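## Task

Lift the piece standing on A2 off the board and set it down upright on the table surface; after that, carry the piece from C3 onto A2. Square names come from the labels along the board's edge. When finished, all other squares must contain exactly what they had at the start, each piece on the board must be upright and lie entirely within its square, and nothing may count as placed if it only stays put because the robot is holding it.

## Robot and tools

Robot: one six-joint arm with a two-finger parallel gripper. The session has two scenes, each with its own random start; the task for scene 2 arrives in the result of finished_scene for scene 1.

Frame: the scene frame has its origin on the table surface right under the arm's base. +z is up, and +y points left when facing along +x. Distances are in metres. The reported end_effector_position is the point midway between the finger pads, and the fingertips extend 17.5 mm past it. The gripper's fingers point along its own +z axis and close along its own x axis. A flat block about 9 cm long sticks out from the last joint's axis toward the gripper's -y and turns with it, so watch it for collisions. Printed hand position can be off, especially when the arm is stretched far. The base may be slightly tilted relative to the table.

execute_actions: argument actions is a list holding one action, one wait, or nothing. An empty list just reports the current state. An action is {"rows": [...], "steps": n}, with n from 1 to 15 (default 15), each step lasting 1/30 s. Every row drives one step; if there are fewer rows than steps, the final row repeats. A wait is {"steps": n} with n up to 300, counted from the previous result, and your thinking time is included. The optional pictures boolean controls whether camera images come back.

Each row is one list of 9 numbers for the single arm, in this order: shoulder_pan, shoulder_lift, elbow, wrist_1, wrist_2, wrist_3, gripper position, gripper force_limit, gripper speed. The first six are absolute target joint angles in radians (the same values printed under Joint positions), not offsets. Ranges: elbow -3.142 to 3.142; all other joints -6.283 to 6.283. A call is refused outright if any target goes more than 0.010 rad beyond its range and also farther out than the joint's current angle. Targets beyond the real end stop there, and a "joint sent to its limit" line may appear. The last three numbers lie in [-1, 1]: position +1 is fully open (50 mm gap), about -0.65 makes the pads meet, and -1 closes until the object stops the fingers. force_limit maps -1, 0, +1 to about 20, 102, 185 N per pad (actual can be ~17% higher). speed maps -1, 0, +1 to 20, 85, 150 mm/s.

Motion: commands are smoothed and lag about 0.15 s. Each step, a joint's target is capped to within 0.292 rad of its measured angle for pan and lift, 0.365 for elbow and 0.438 for the wrist joints; if the resulting targets would move the gripper over 70 mm from its measured spot, all are pulled back proportionally. So large moves need several calls. Between calls the arm keeps heading for the last row sent until it nearly stops or a step is HELD; after that only a new action moves it further.

Gripping: send -1 and hold it; object_status 2 means something stopped the fingers while closing (a real grip). 0 is moving, 1 is stopped while opening, 3 means reached the target or pads met (usually empty). Changing the position number resets status to 0 briefly. New force or speed only takes effect after a position change of at least 0.01; to loosen a grip, open first. A lost or weakened grip recloses on its own, except at force_limit -1, where status stays 2 even if the object slipped out. Gripping something fixed and off-centre weakens over time. position_measured is in counts; gap ≈ (250 - counts) × 0.202 mm. Turning only wrist_3 moves the pad midpoint on a 25 mm circle. Something may occasionally tug the held piece.

Result lines: the state gives pose (position, quaternion wxyz) and linear and angular velocities in the scene frame, Joint positions and Joint velocities in column order, and gripper fields. "joint command not followed" means the clearance check (mount counts as arm) altered or blocked targets; HELD marks steps where your row was not fully sent. MOTOR HOT warns from 70 °C; at 85 °C an OVER-TEMPERATURE FAULT brakes the arm for possibly minutes. Holding loads heats motors, and some heat carries into the next scene.

Faults: contact torque reaching a joint's load limit (pan 300, lift 300, elbow 136, each wrist 50.9 N m, including held weight), or any external force of 150 N, stops the arm for 10 s, drops the rest of the call, and lets it yield. Avoid drops, slips, slams, hard impacts and heavy pressing. Knocking or placing anything off the table fails the scene. Smooth, low-effort, quick motion is better, and reply time counts as robot time.

zoom_image: camera is one of cam_head_left, cam_head_right, cam_high, cam_low (896x504) or cam_wrist (504x504); region is [x0, y0, x1, y1] in pixels from the top-left, at most 504 by 504. It enlarges that camera's latest image.

read_manual: section "licences" (default) returns URDF licence texts; no motion.

finished_scene: scene is 1 or 2; ends and grades that scene irreversibly, so the pieces must be released and stable first. Replying without any tool call ends all remaining scenes.

Each tool is called after "Call:" as name([rows], argument=value, ...), one row to a line, values as JSON.

## Session

I'll start by looking at the current state.

Call:
execute_actions(actions=[])

Scene clock: 0.00 s of 4400.00 s.
end_effector_position=(+0.8462, +0.2902, +0.3100) position_measured=3 object_status=3 end_effector_quat_wxyz=(+0.054, +0.478, +0.876, +0.024) end_effector_velocity=(+0.000, -0.000, -0.000) end_effector_angular_velocity=(+0.000, -0.000, -0.000)
Joint positions: [ 2.829 -1.284  1.646 -1.749 -0.814 -0.953]
Joint velocities: [-0.  0. -0. -0.  0.  0.]
Motor temperatures (°C, as the motors report them): [24 26 26 29 33 30]

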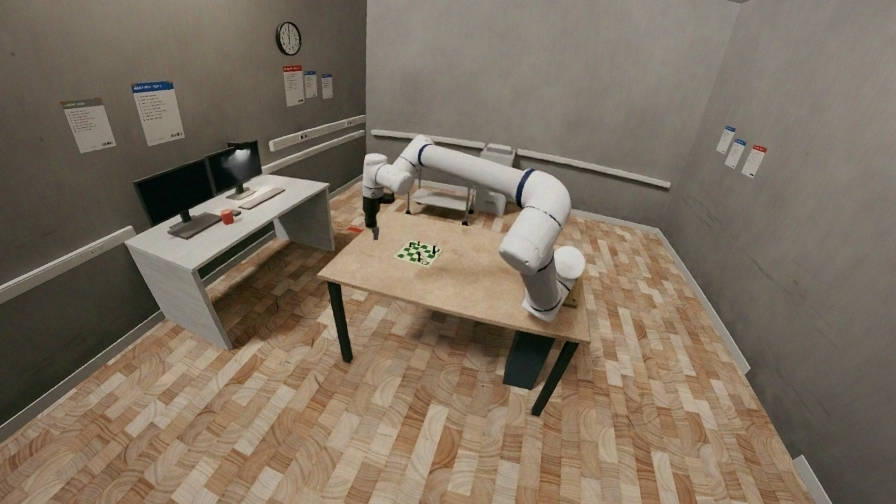

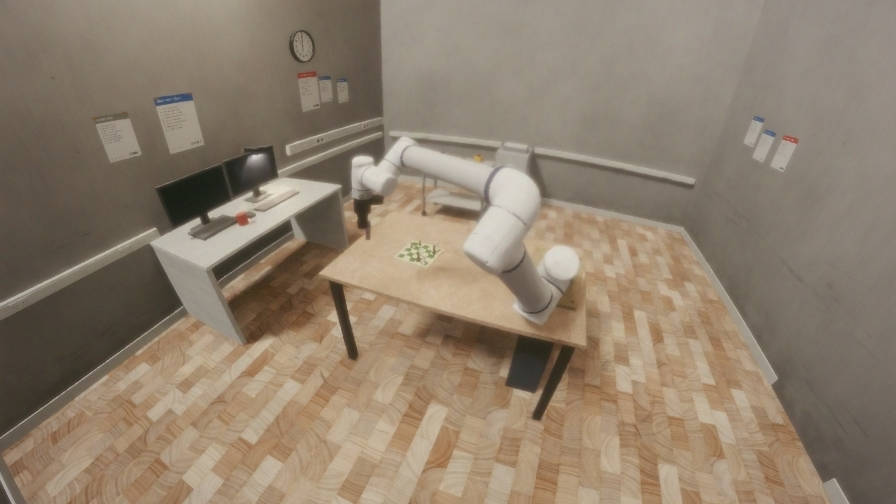

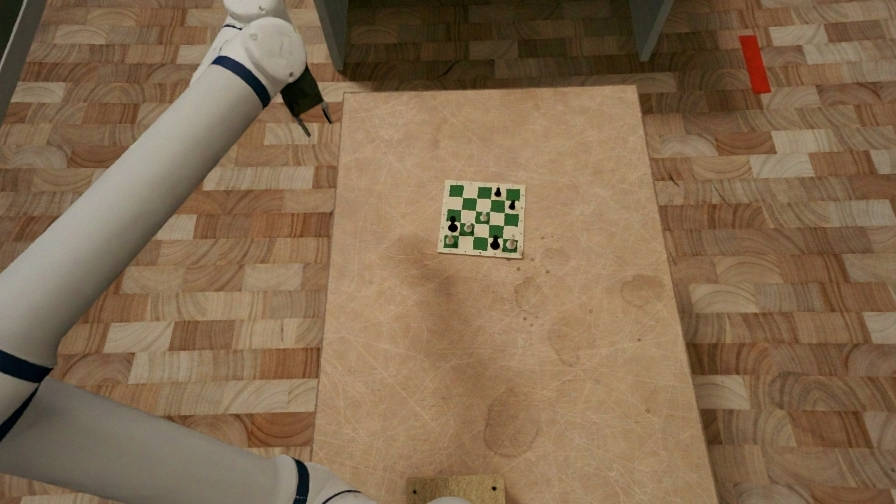

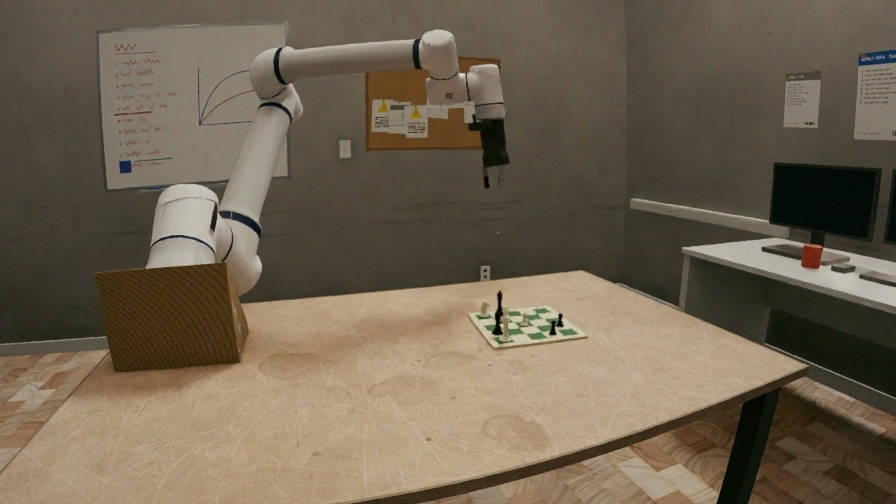

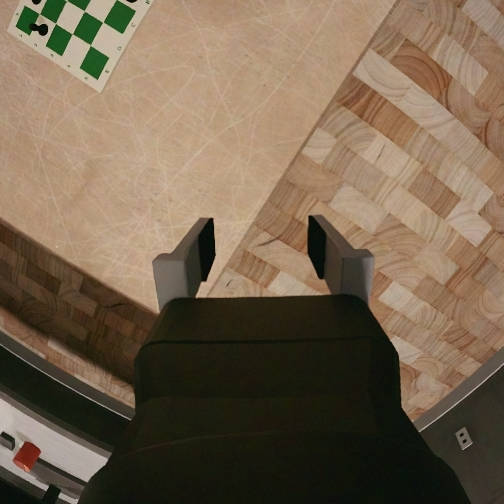

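Call:
zoom_image(camera="cam_high", region=[400, 150, 560, 280])

Call:
zoom_image(camera="cam_low", region=[440, 270, 610, 370])

Call:
zoom_image(camera="cam_wrist", region=[0, 0, 180, 110])

Region (400, 150, 560, 280) of cam_high's 896x504 image, scaled by 3.150, with more detail than that image has; it fills the top 410 rows of this view, and the rest is white.

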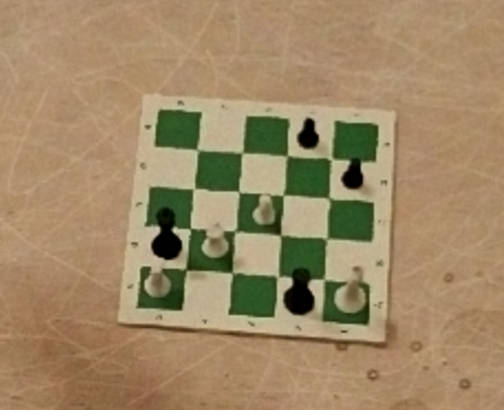

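Region (440, 270, 610, 370) of cam_low's 896x504 image, scaled by 2.965, with more detail than that image has; it fills the top 296 rows of this view, and the rest is white.

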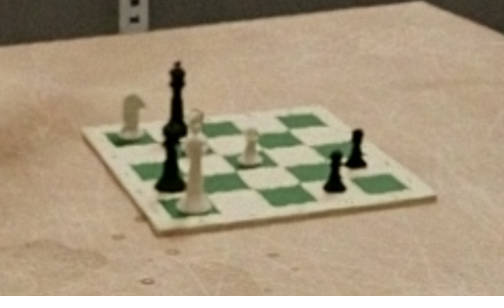

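Region (0, 0, 180, 110) of cam_wrist's 504x504 image, scaled by 2.800, with more detail than that image has.

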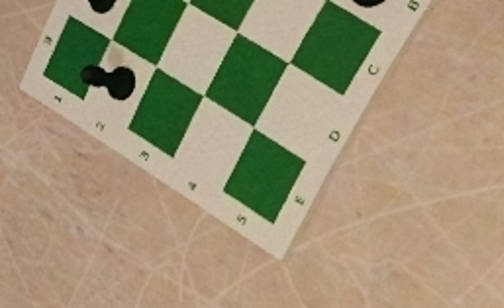

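Call:
execute_actions([
  {"rows": [[2.563, -0.985, 1.988, -2.052, -0.965, -2.239, 1, -0.5, 0]], "steps": 15},
], pictures=false)

Call:
execute_actions([
  {"steps": 45},
])

Scene clock: 120.50 s of 4400.00 s.
end_effector_position=(+0.8042, +0.0772, +0.2402) position_measured=3 object_status=3 end_effector_quat_wxyz=(+0.036, +0.449, +0.893, +0.003) end_effector_velocity=(-0.150, -0.418, -0.159) end_effector_angular_velocity=(-0.018, +0.130, +0.348)
Joint positions: [ 2.705 -1.145  1.805 -1.89  -0.884 -1.214]
Joint velocities: [-0.266  0.299  0.341 -0.3   -0.15  -0.761]
Motor temperatures (°C, as the motors report them): [24 26 26 29 33 30]
Steps of this call (steps 1 to 90: nothing new was sent; then 117.00 s passed at rest; steps 91 to 105: all 15 steps of this action). Readings (joint positions | what the end effector reports):
91: [2.827 -1.282 1.649 -1.752 -0.815 -0.957] | position_measured=3 object_status=3
92: [2.818 -1.273 1.659 -1.763 -0.820 -0.973] | position_measured=3 object_status=3
94: [2.801 -1.253 1.683 -1.781 -0.830 -1.001] | position_measured=3 object_status=3
98: [2.767 -1.214 1.726 -1.820 -0.849 -1.066] | position_measured=3 object_status=3
105: the state above

Scene clock: 122.00 s of 4400.00 s.
end_effector_position=(+0.7090, -0.1169, +0.1501) position_measured=3 object_status=3 end_effector_quat_wxyz=(+0.001, +0.060, +0.998, -0.000) end_effector_velocity=(-0.000, -0.001, -0.000) end_effector_angular_velocity=(+0.001, +0.000, -0.001)
Joint positions: [ 2.563 -0.985  1.988 -2.052 -0.965 -2.239]
Joint velocities: [-0.001  0.001 -0.     0.    -0.    -0.   ]
Motor temperatures (°C, as the motors report them): [24 26 26 29 33 30]
Steps of this call (steps 1 to 45: the robot went on to your last target). Readings (joint positions | what the end effector reports):
1: [2.696 -1.135 1.817 -1.900 -0.889 -1.241] | position_measured=3 object_status=3
2: [2.687 -1.125 1.828 -1.910 -0.894 -1.269] | position_measured=3 object_status=3
4: [2.669 -1.104 1.852 -1.931 -0.905 -1.334] | position_measured=3 object_status=3
8: [2.631 -1.062 1.900 -1.974 -0.926 -1.505] | position_measured=3 object_status=3
45: the state above
The arm was judged still, so your last target was given up. Only a new action makes it travel on or press farther. Fingers that are still opening or closing keep moving.
camera_calibration (this result's frames):
cam_wrist: T_world_to_cam=[[-0.988904, 0.147656, -0.016337, 0.719654], [0.133361, 0.930812, 0.3403, -0.0430187], [0.0654542, 0.334346, -0.940175, 0.279818], [0, 0, 0, 1]] pos_world=[0.699091, -0.159775, 0.289474]

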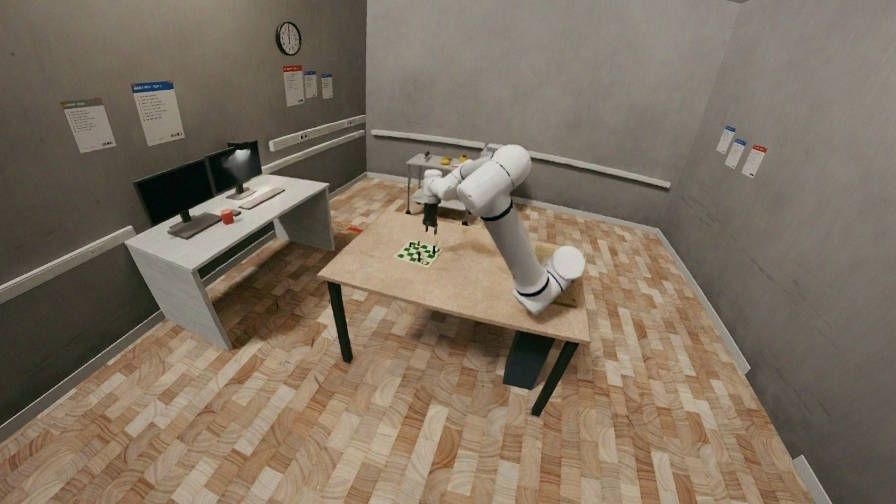

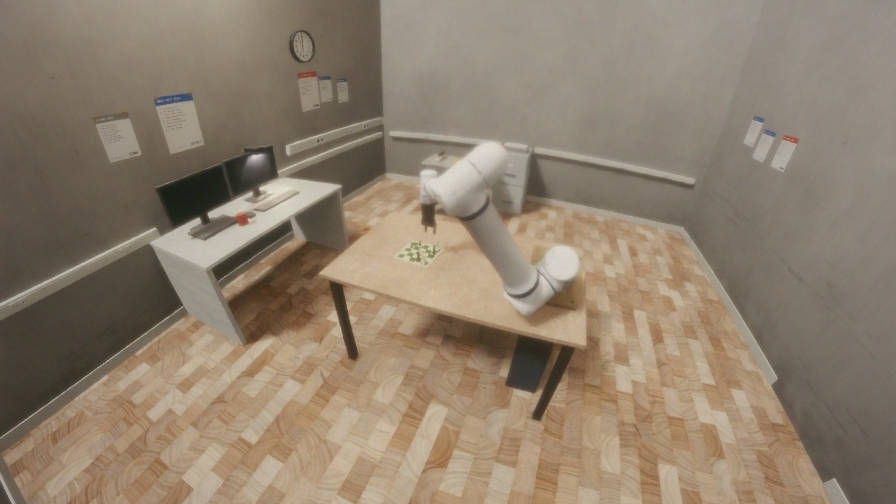

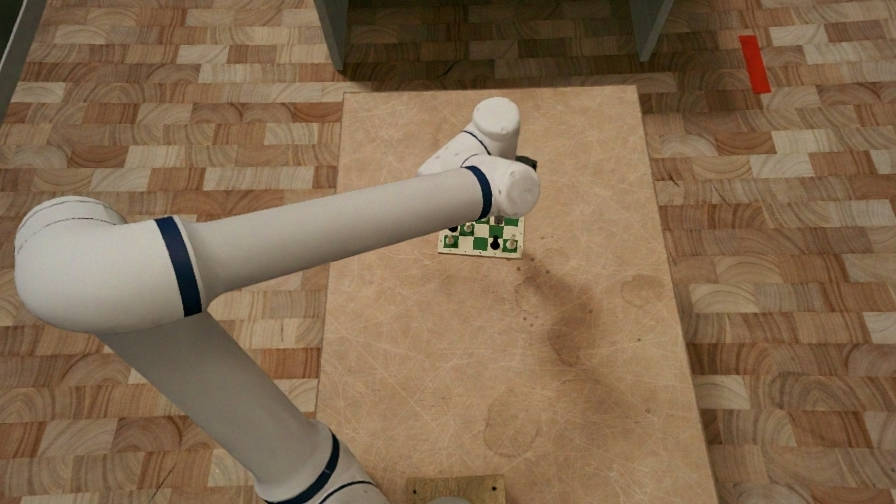

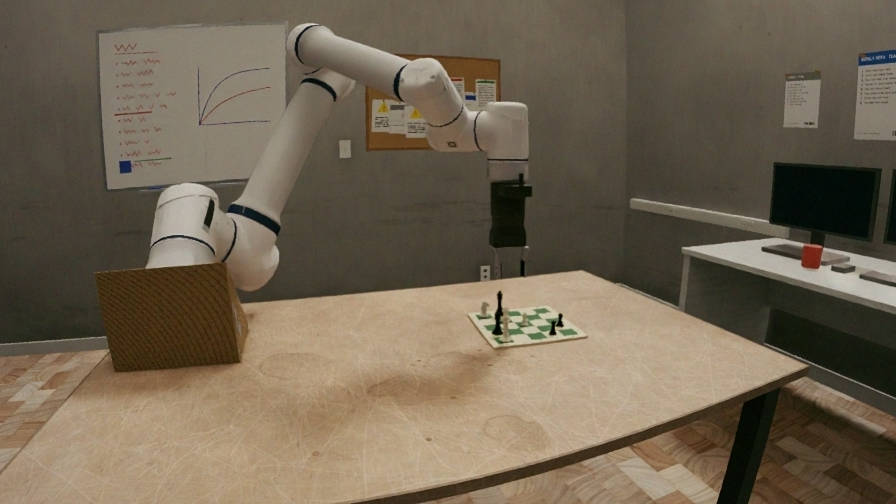

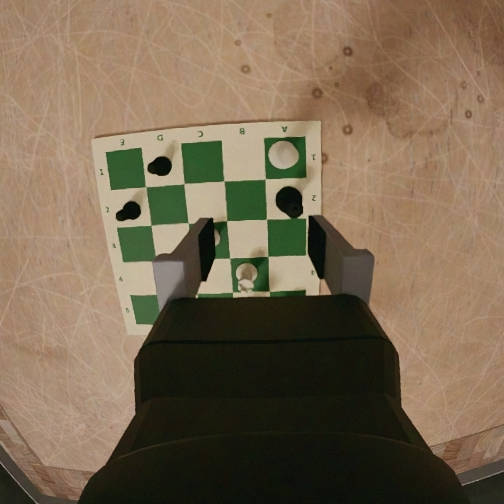

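Call:
zoom_image(camera="cam_wrist", region=[80, 100, 340, 320])

Region (80, 100, 340, 320) of cam_wrist's 504x504 image, scaled by 1.938, with more detail than that image has; it fills the top 426 rows of this view, and the rest is white.

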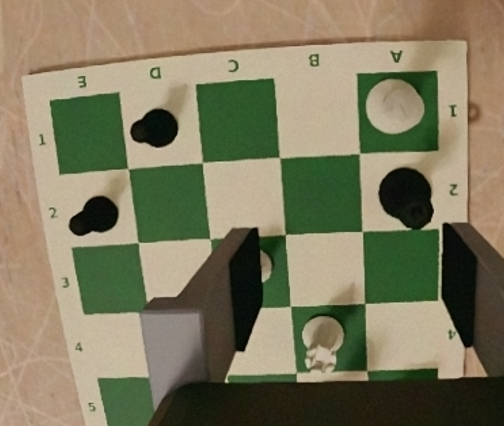

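Call:
zoom_image(camera="cam_wrist", region=[140, 130, 390, 310])

Region (140, 130, 390, 310) of cam_wrist's 504x504 image, scaled by 2.016, with more detail than that image has; it fills the top 363 rows of this view, and the rest is white.

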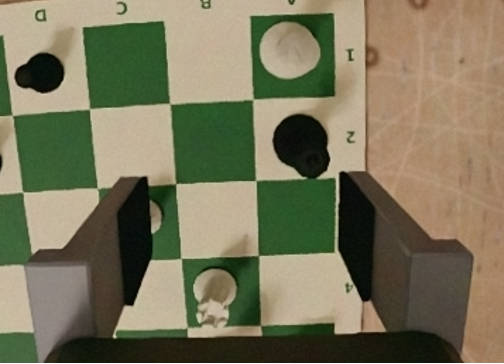

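Call:
execute_actions([
  {"rows": [[2.5931, -0.9545, 2.0718, -2.1848, -0.9502, -2.2066, 1, -0.5, 0]], "steps": 15},
], pictures=false)

Call:
execute_actions([
  {"steps": 12},
])

Scene clock: 193.20 s of 4400.00 s.
end_effector_position=(+0.6846, -0.1141, +0.0909) position_measured=3 object_status=3 end_effector_quat_wxyz=(+0.001, +0.060, +0.998, -0.000) end_effector_velocity=(-0.003, +0.001, -0.007) end_effector_angular_velocity=(-0.000, -0.000, +0.001)
Joint positions: [ 2.593 -0.955  2.071 -2.183 -0.95  -2.207]
Joint velocities: [ 0.004  0.003  0.01  -0.016  0.002  0.004]
Motor temperatures (°C, as the motors report them): [24 26 27 29 33 30]
Steps of this call (steps 1 to 90: nothing new was sent; then 67.70 s passed at rest; steps 91 to 105: all 15 steps of this action). Readings (joint positions | what the end effector reports):
91: [2.564 -0.984 1.991 -2.059 -0.965 -2.238] | position_measured=3 object_status=3
92: [2.570 -0.978 2.009 -2.089 -0.961 -2.230] | position_measured=3 object_status=3
94: [2.582 -0.966 2.041 -2.134 -0.956 -2.219] | position_measured=3 object_status=3
98: [2.590 -0.958 2.063 -2.170 -0.952 -2.210] | position_measured=3 object_status=3
105: the state above

Scene clock: 193.60 s of 4400.00 s.
end_effector_position=(+0.6842, -0.1140, +0.0902) position_measured=3 object_status=3 end_effector_quat_wxyz=(+0.001, +0.060, +0.998, -0.000) end_effector_velocity=(-0.000, -0.000, -0.000) end_effector_angular_velocity=(-0.000, +0.000, +0.000)
Joint positions: [ 2.593 -0.955  2.072 -2.185 -0.95  -2.207]
Joint velocities: [ 0.     0.     0.    -0.001 -0.    -0.   ]
Motor temperatures (°C, as the motors report them): [24 26 27 29 33 30]
Steps of this call (steps 1 to 12: the robot went on to your last target). Readings (joint positions | what the end effector reports):
1: [2.593 -0.955 2.071 -2.184 -0.950 -2.207] | position_measured=3 object_status=3
2: [2.593 -0.955 2.071 -2.184 -0.950 -2.207] | position_measured=3 object_status=3
4: [2.593 -0.955 2.071 -2.184 -0.950 -2.207] | position_measured=3 object_status=3
8: [2.593 -0.955 2.072 -2.185 -0.950 -2.207] | position_measured=3 object_status=3
12: the state above
camera_calibration (this result's frames):
cam_wrist: T_world_to_cam=[[-0.988861, 0.147938, -0.0163879, 0.693689], [0.133608, 0.930773, 0.340311, -0.0221792], [0.0655983, 0.33433, -0.94017, 0.22405], [0, 0, 0, 1]] pos_world=[0.674228, -0.156886, 0.229561]

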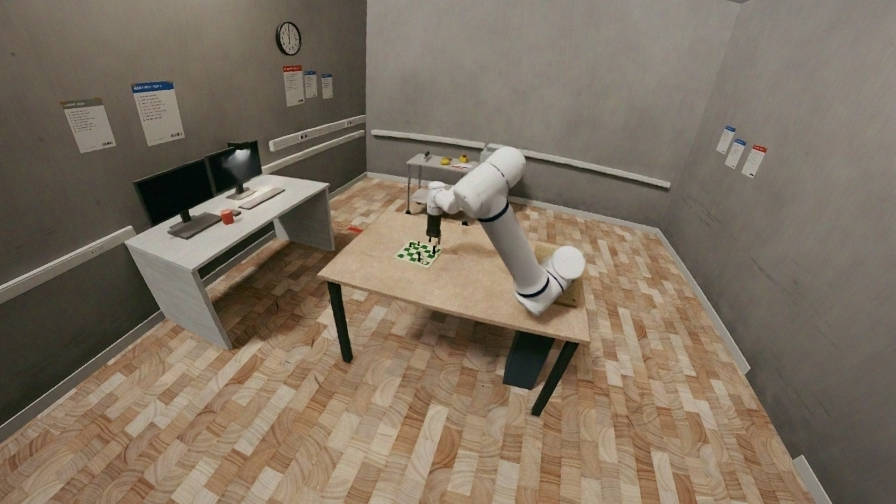

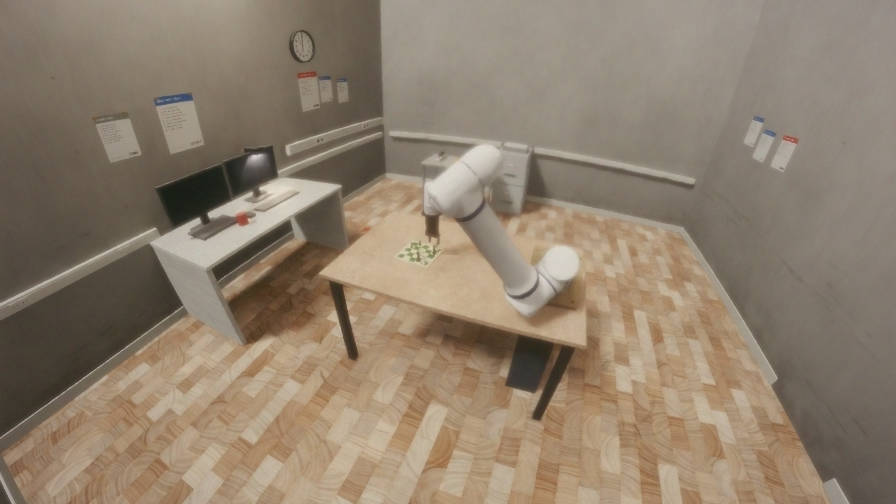

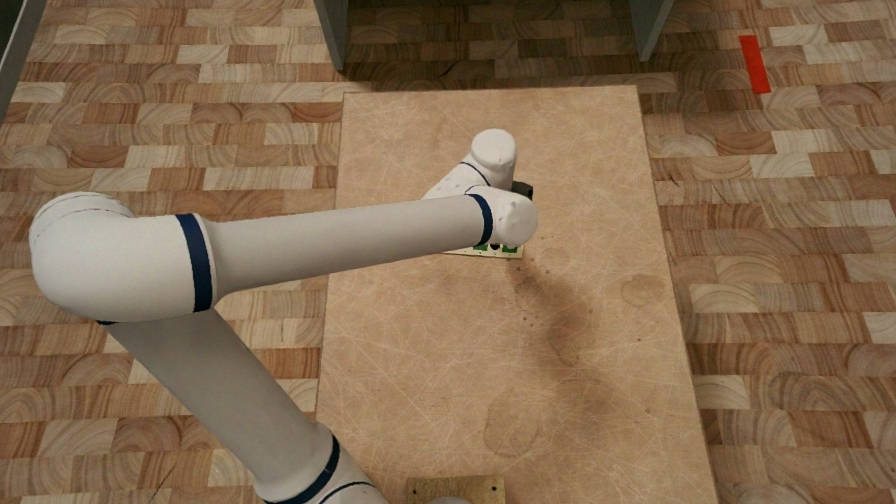

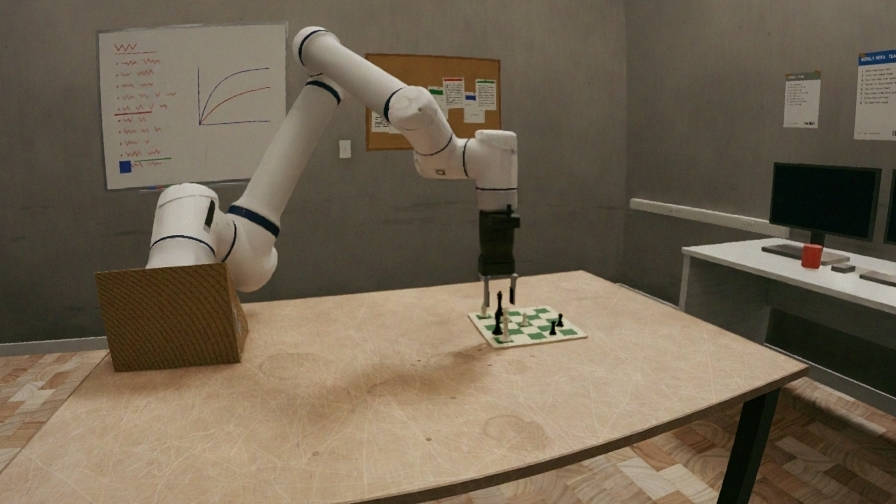

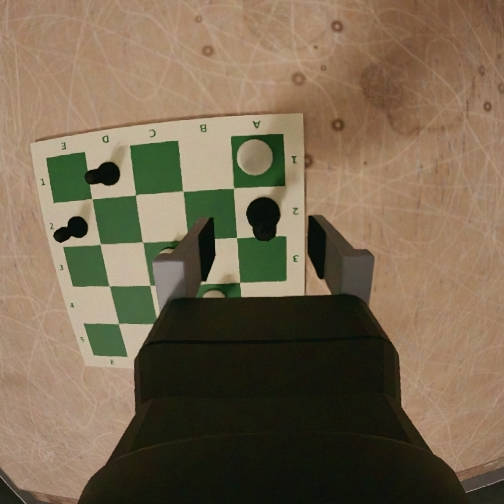

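Call:
zoom_image(camera="cam_wrist", region=[180, 120, 340, 290])

Call:
zoom_image(camera="cam_low", region=[450, 260, 600, 360])

Region (180, 120, 340, 290) of cam_wrist's 504x504 image, scaled by 2.965, with more detail than that image has; it fills the left 474 columns of this view, and the rest is white.

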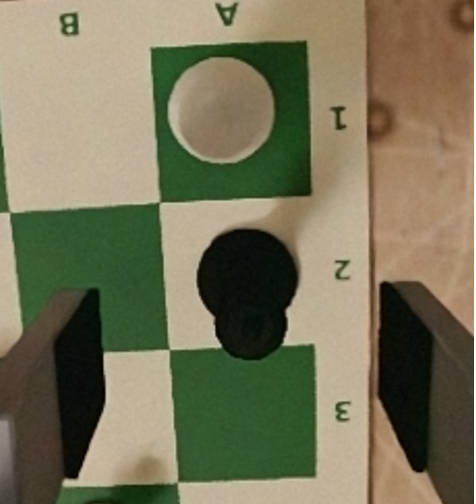

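Region (450, 260, 600, 360) of cam_low's 896x504 image, scaled by 3.360, with more detail than that image has.

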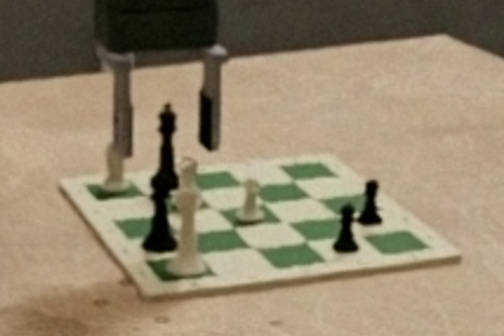

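Call:
execute_actions([
  {"rows": [[2.5938,-0.9536,2.0723,-2.1867,-0.9499,-2.2058,0.45,-0.4,0.5],[2.5959,-0.9510,2.0736,-2.1919,-0.9489,-2.2036,0.45,-0.4,0.5],[2.5989,-0.9472,2.0757,-2.1998,-0.9474,-2.2002,0.45,-0.4,0.5],[2.6028,-0.9424,2.0783,-2.2096,-0.9456,-2.1960,0.45,-0.4,0.5],[2.6072,-0.9370,2.0812,-2.2208,-0.9435,-2.1912,0.45,-0.4,0.5],[2.6118,-0.9312,2.0843,-2.2327,-0.9414,-2.1862,0.45,-0.4,0.5],[2.6164,-0.9254,2.0873,-2.2445,-0.9392,-2.1811,0.45,-0.4,0.5],[2.6208,-0.9200,2.0902,-2.2557,-0.9371,-2.1763,0.45,-0.4,0.5],[2.6247,-0.9152,2.0928,-2.2656,-0.9353,-2.1721,0.45,-0.4,0.5],[2.6277,-0.9114,2.0949,-2.2734,-0.9338,-2.1687,0.45,-0.4,0.5],[2.6298,-0.9088,2.0962,-2.2786,-0.9328,-2.1665,0.45,-0.4,0.5],[2.6305,-0.9079,2.0967,-2.2805,-0.9325,-2.1657,0.45,-0.4,0.5]], "steps": 15},
], pictures=false)

Call:
execute_actions([
  {"steps": 15},
])

Scene clock: 268.87 s of 4400.00 s.
end_effector_position=(+0.6825, -0.1128, +0.0491) position_measured=85 object_status=3 end_effector_quat_wxyz=(+0.001, +0.060, +0.998, -0.000) end_effector_velocity=(-0.002, +0.001, -0.036) end_effector_angular_velocity=(-0.000, -0.003, -0.001)
Joint positions: [ 2.627 -0.912  2.094 -2.272 -0.934 -2.169]
Joint velocities: [ 0.029  0.038  0.02  -0.08   0.015  0.035]
Motor temperatures (°C, as the motors report them): [24 26 27 29 33 30]
Steps of this call (steps 1 to 15: the robot went on to your last target; steps 16 to 90: nothing new was sent; then 71.77 s passed at rest; steps 91 to 105: all 15 steps of this action). Readings (joint positions | what the end effector reports):
91: [2.593 -0.954 2.072 -2.185 -0.950 -2.207] | position_measured=17 object_status=0
92: [2.593 -0.954 2.072 -2.186 -0.950 -2.206] | position_measured=37 object_status=0
94: [2.596 -0.951 2.074 -2.192 -0.949 -2.204] | position_measured=75 object_status=0
98: [2.608 -0.936 2.082 -2.222 -0.943 -2.191] | position_measured=85 object_status=0
105: the state above

Scene clock: 269.37 s of 4400.00 s.
end_effector_position=(+0.6821, -0.1126, +0.0451) position_measured=85 object_status=3 end_effector_quat_wxyz=(+0.001, +0.060, +0.998, -0.000) end_effector_velocity=(-0.000, -0.001, -0.001) end_effector_angular_velocity=(+0.000, +0.000, -0.001)
Joint positions: [ 2.63  -0.908  2.097 -2.28  -0.933 -2.166]
Joint velocities: [-0.     0.002  0.    -0.001 -0.     0.001]
Motor temperatures (°C, as the motors report them): [24 26 27 29 33 30]
Steps of this call (steps 1 to 15: the robot went on to your last target). Readings (joint positions | what the end effector reports):
1: [2.628 -0.911 2.095 -2.274 -0.934 -2.168] | position_measured=85 object_status=3
2: [2.629 -0.910 2.095 -2.276 -0.933 -2.168] | position_measured=85 object_status=3
4: [2.630 -0.909 2.096 -2.278 -0.933 -2.167] | position_measured=85 object_status=3
8: [2.630 -0.908 2.097 -2.280 -0.933 -2.166] | position_measured=85 object_status=3
15: the state above
The arm was judged still, so your last target was given up. Only a new action makes it travel on or press farther. Fingers that are still opening or closing keep moving.
camera_calibration (this result's frames):
cam_wrist: T_world_to_cam=[[-0.988859, 0.147934, -0.0165428, 0.690712], [0.133554, 0.930792, 0.340277, -0.00780919], [0.0657364, 0.334277, -0.94018, 0.181194], [0, 0, 0, 1]] pos_world=[0.672149, -0.15548, 0.184438]

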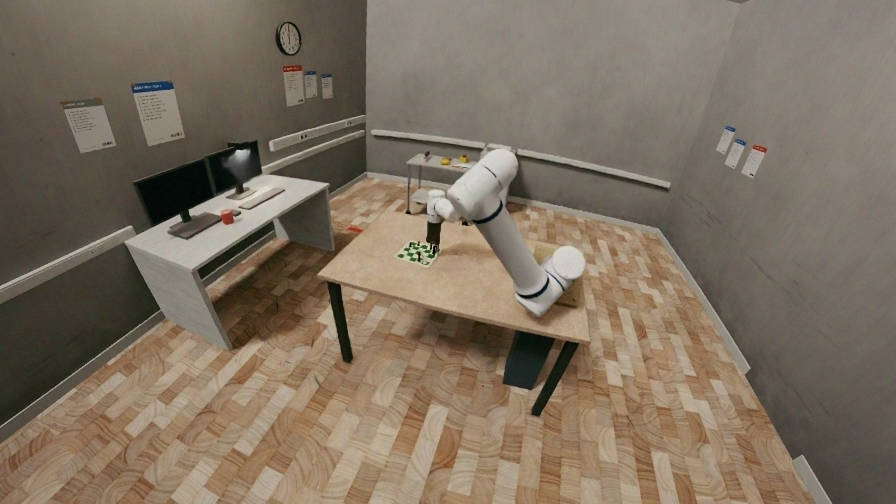

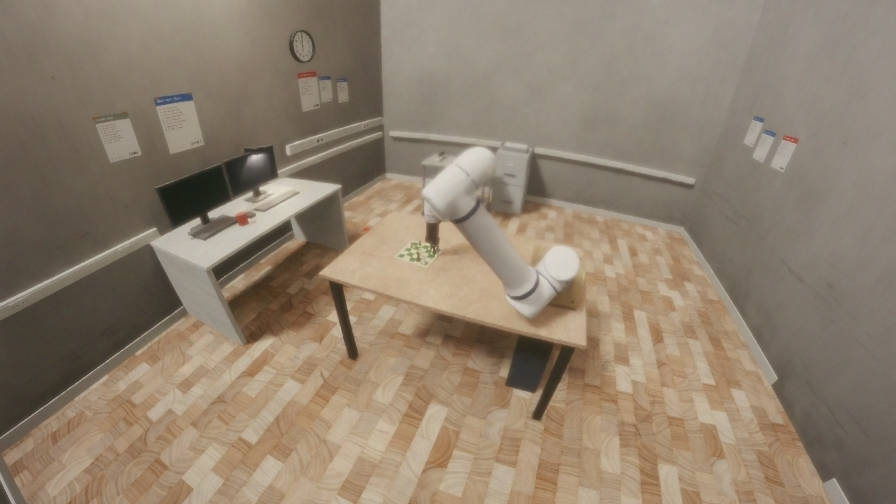

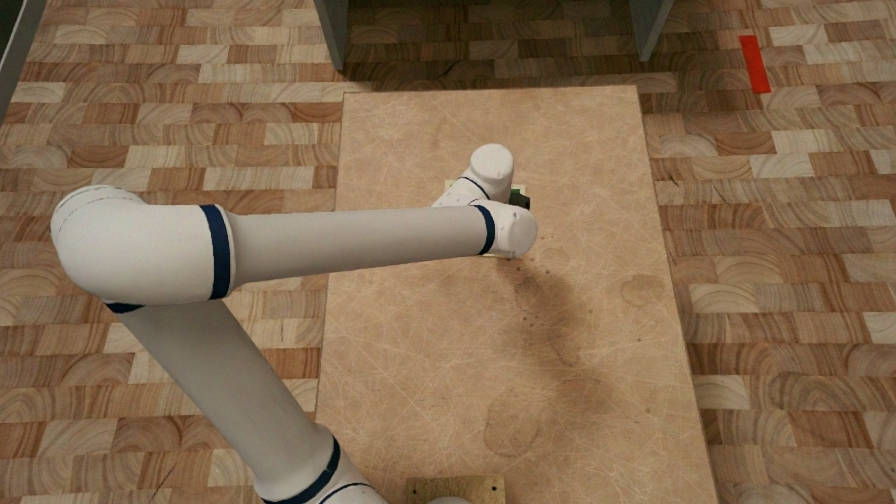

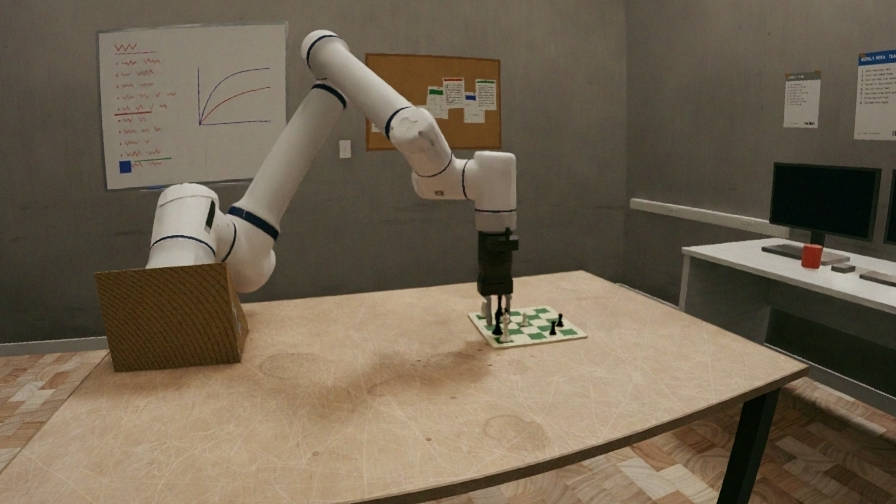

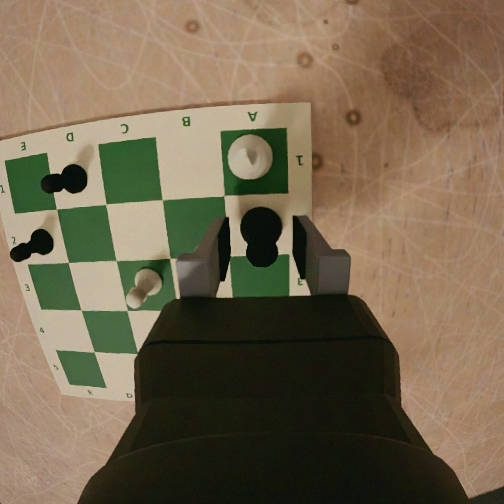

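Call:
zoom_image(camera="cam_wrist", region=[170, 120, 360, 300])

Call:
zoom_image(camera="cam_low", region=[460, 280, 560, 355])

Region (170, 120, 360, 300) of cam_wrist's 504x504 image, scaled by 2.653, with more detail than that image has; it fills the top 477 rows of this view, and the rest is white.

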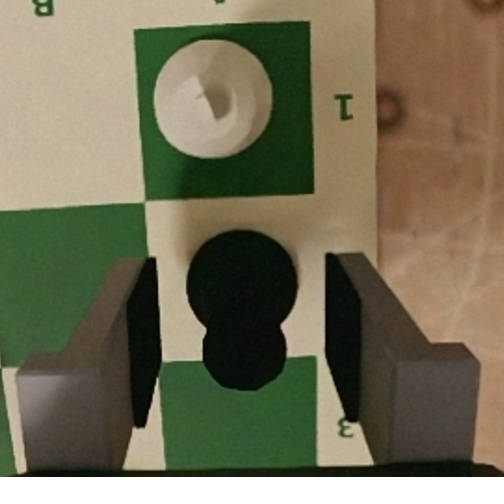

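Region (460, 280, 560, 355) of cam_low's 896x504 image, scaled by 5.040, with more detail than that image has; it fills the top 378 rows of this view, and the rest is white.

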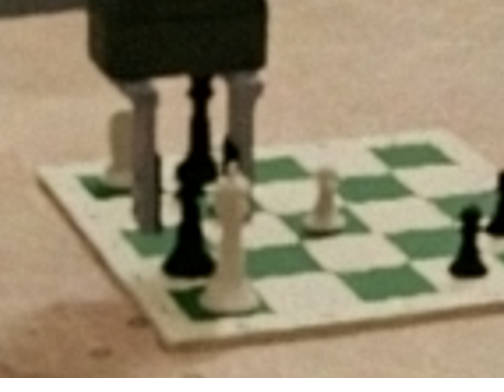

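Call:
execute_actions([
  {"rows": [[2.6305,-0.9079,2.0967,-2.2805,-0.9325,-2.1657,-1,-0.4,-0.3]], "steps": 15},
], pictures=false)

Call:
execute_actions([
  {"steps": 8},
])

Scene clock: 279.00 s of 4400.00 s.
end_effector_position=(+0.6821, -0.1126, +0.0450) position_measured=188 object_status=0 end_effector_quat_wxyz=(+0.001, +0.060, +0.998, -0.000) end_effector_velocity=(+0.000, +0.001, -0.000) end_effector_angular_velocity=(-0.000, +0.000, +0.001)
Joint positions: [ 2.631 -0.908  2.097 -2.281 -0.932 -2.166]
Joint velocities: [ 0.001 -0.    -0.     0.     0.     0.   ]
Motor temperatures (°C, as the motors report them): [24 26 27 29 33 30]
Steps of this call (steps 1 to 90: nothing new was sent; then 6.13 s passed at rest; steps 91 to 105: all 15 steps of this action). Readings (joint positions | what the end effector reports):
91: [2.631 -0.908 2.097 -2.281 -0.932 -2.166] | position_measured=93 object_status=0
92: [2.631 -0.908 2.097 -2.281 -0.932 -2.166] | position_measured=104 object_status=0
94: [2.631 -0.908 2.097 -2.281 -0.932 -2.166] | position_measured=125 object_status=0
98: [2.631 -0.908 2.097 -2.281 -0.932 -2.166] | position_measured=168 object_status=0
105: the state above

Scene clock: 279.27 s of 4400.00 s.
end_effector_position=(+0.6821, -0.1126, +0.0450) position_measured=188 object_status=2 end_effector_quat_wxyz=(+0.001, +0.060, +0.998, -0.000) end_effector_velocity=(-0.000, +0.000, +0.000) end_effector_angular_velocity=(+0.000, -0.000, -0.001)
Joint positions: [ 2.631 -0.908  2.097 -2.281 -0.932 -2.166]
Joint velocities: [-0. -0.  0.  0.  0.  0.]
Motor temperatures (°C, as the motors report them): [24 26 27 29 33 30]
Steps of this call (steps 1 to 8: the robot went on to your last target). Readings (joint positions | what the end effector reports):
1: [2.631 -0.908 2.097 -2.281 -0.932 -2.166] | position_measured=188 object_status=2
2: [2.631 -0.908 2.097 -2.281 -0.932 -2.166] | position_measured=188 object_status=2
4: [2.631 -0.908 2.097 -2.281 -0.932 -2.166] | position_measured=188 object_status=2
8: the state above
camera_calibration (this result's frames):
cam_wrist: T_world_to_cam=[[-0.988859, 0.147935, -0.0165367, 0.690706], [0.133557, 0.930791, 0.34028, -0.00779944], [0.0657314, 0.33428, -0.940179, 0.181157], [0, 0, 0, 1]] pos_world=[0.672145, -0.155477, 0.184396]

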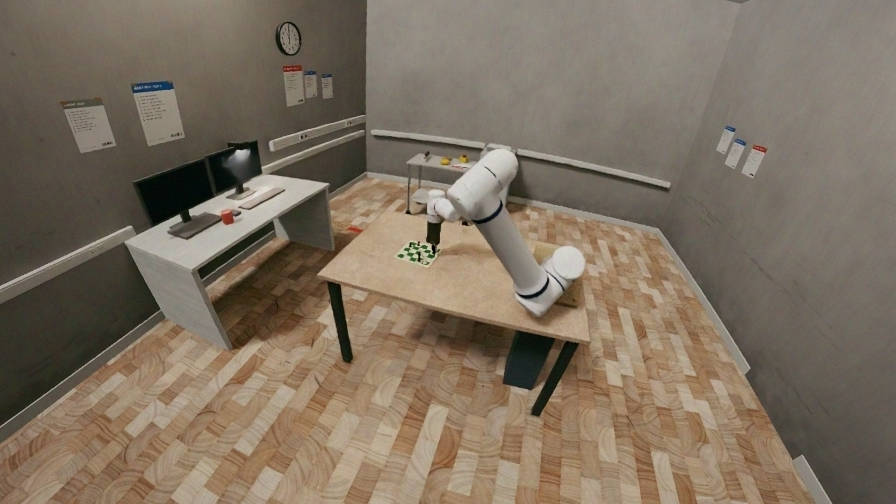

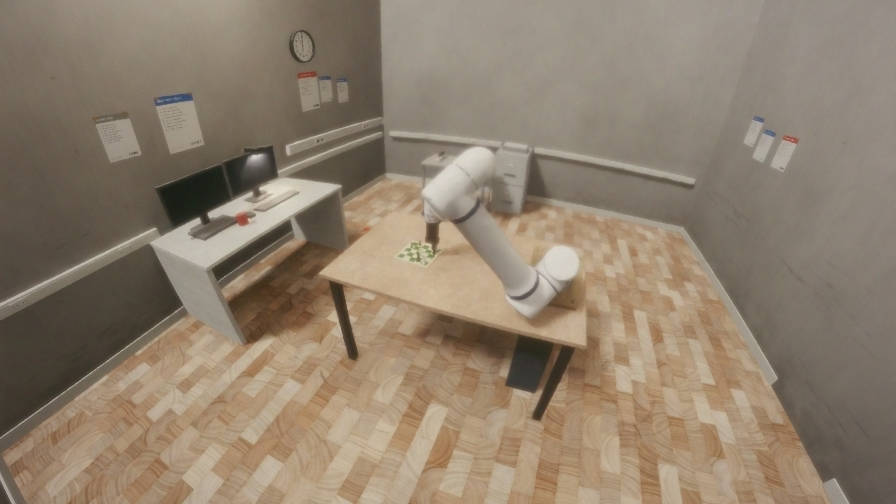

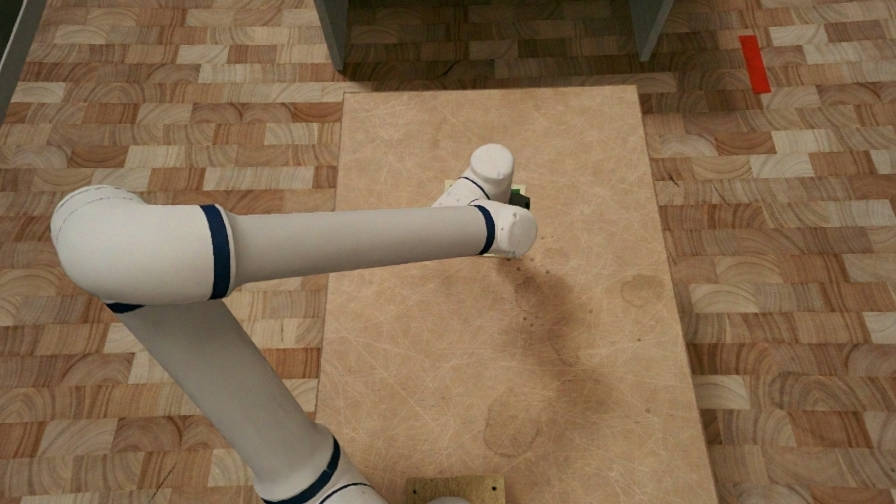

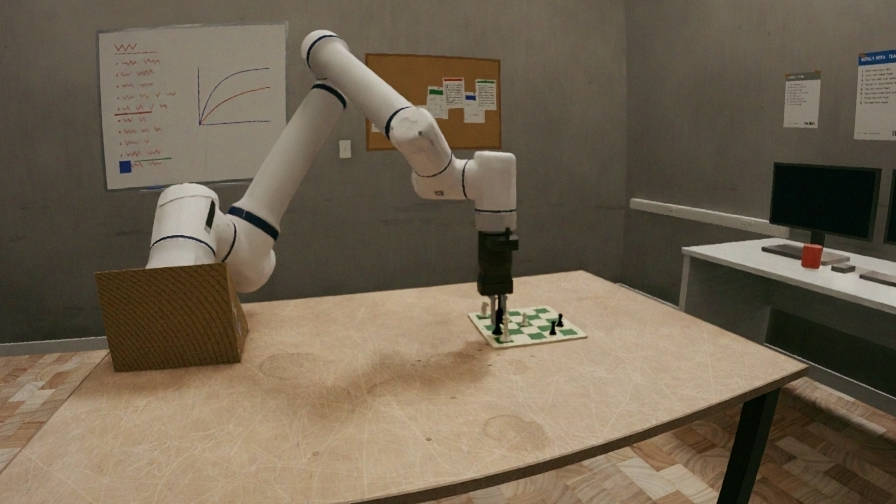

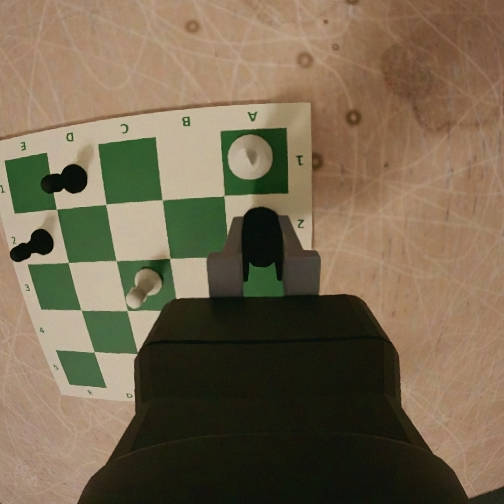

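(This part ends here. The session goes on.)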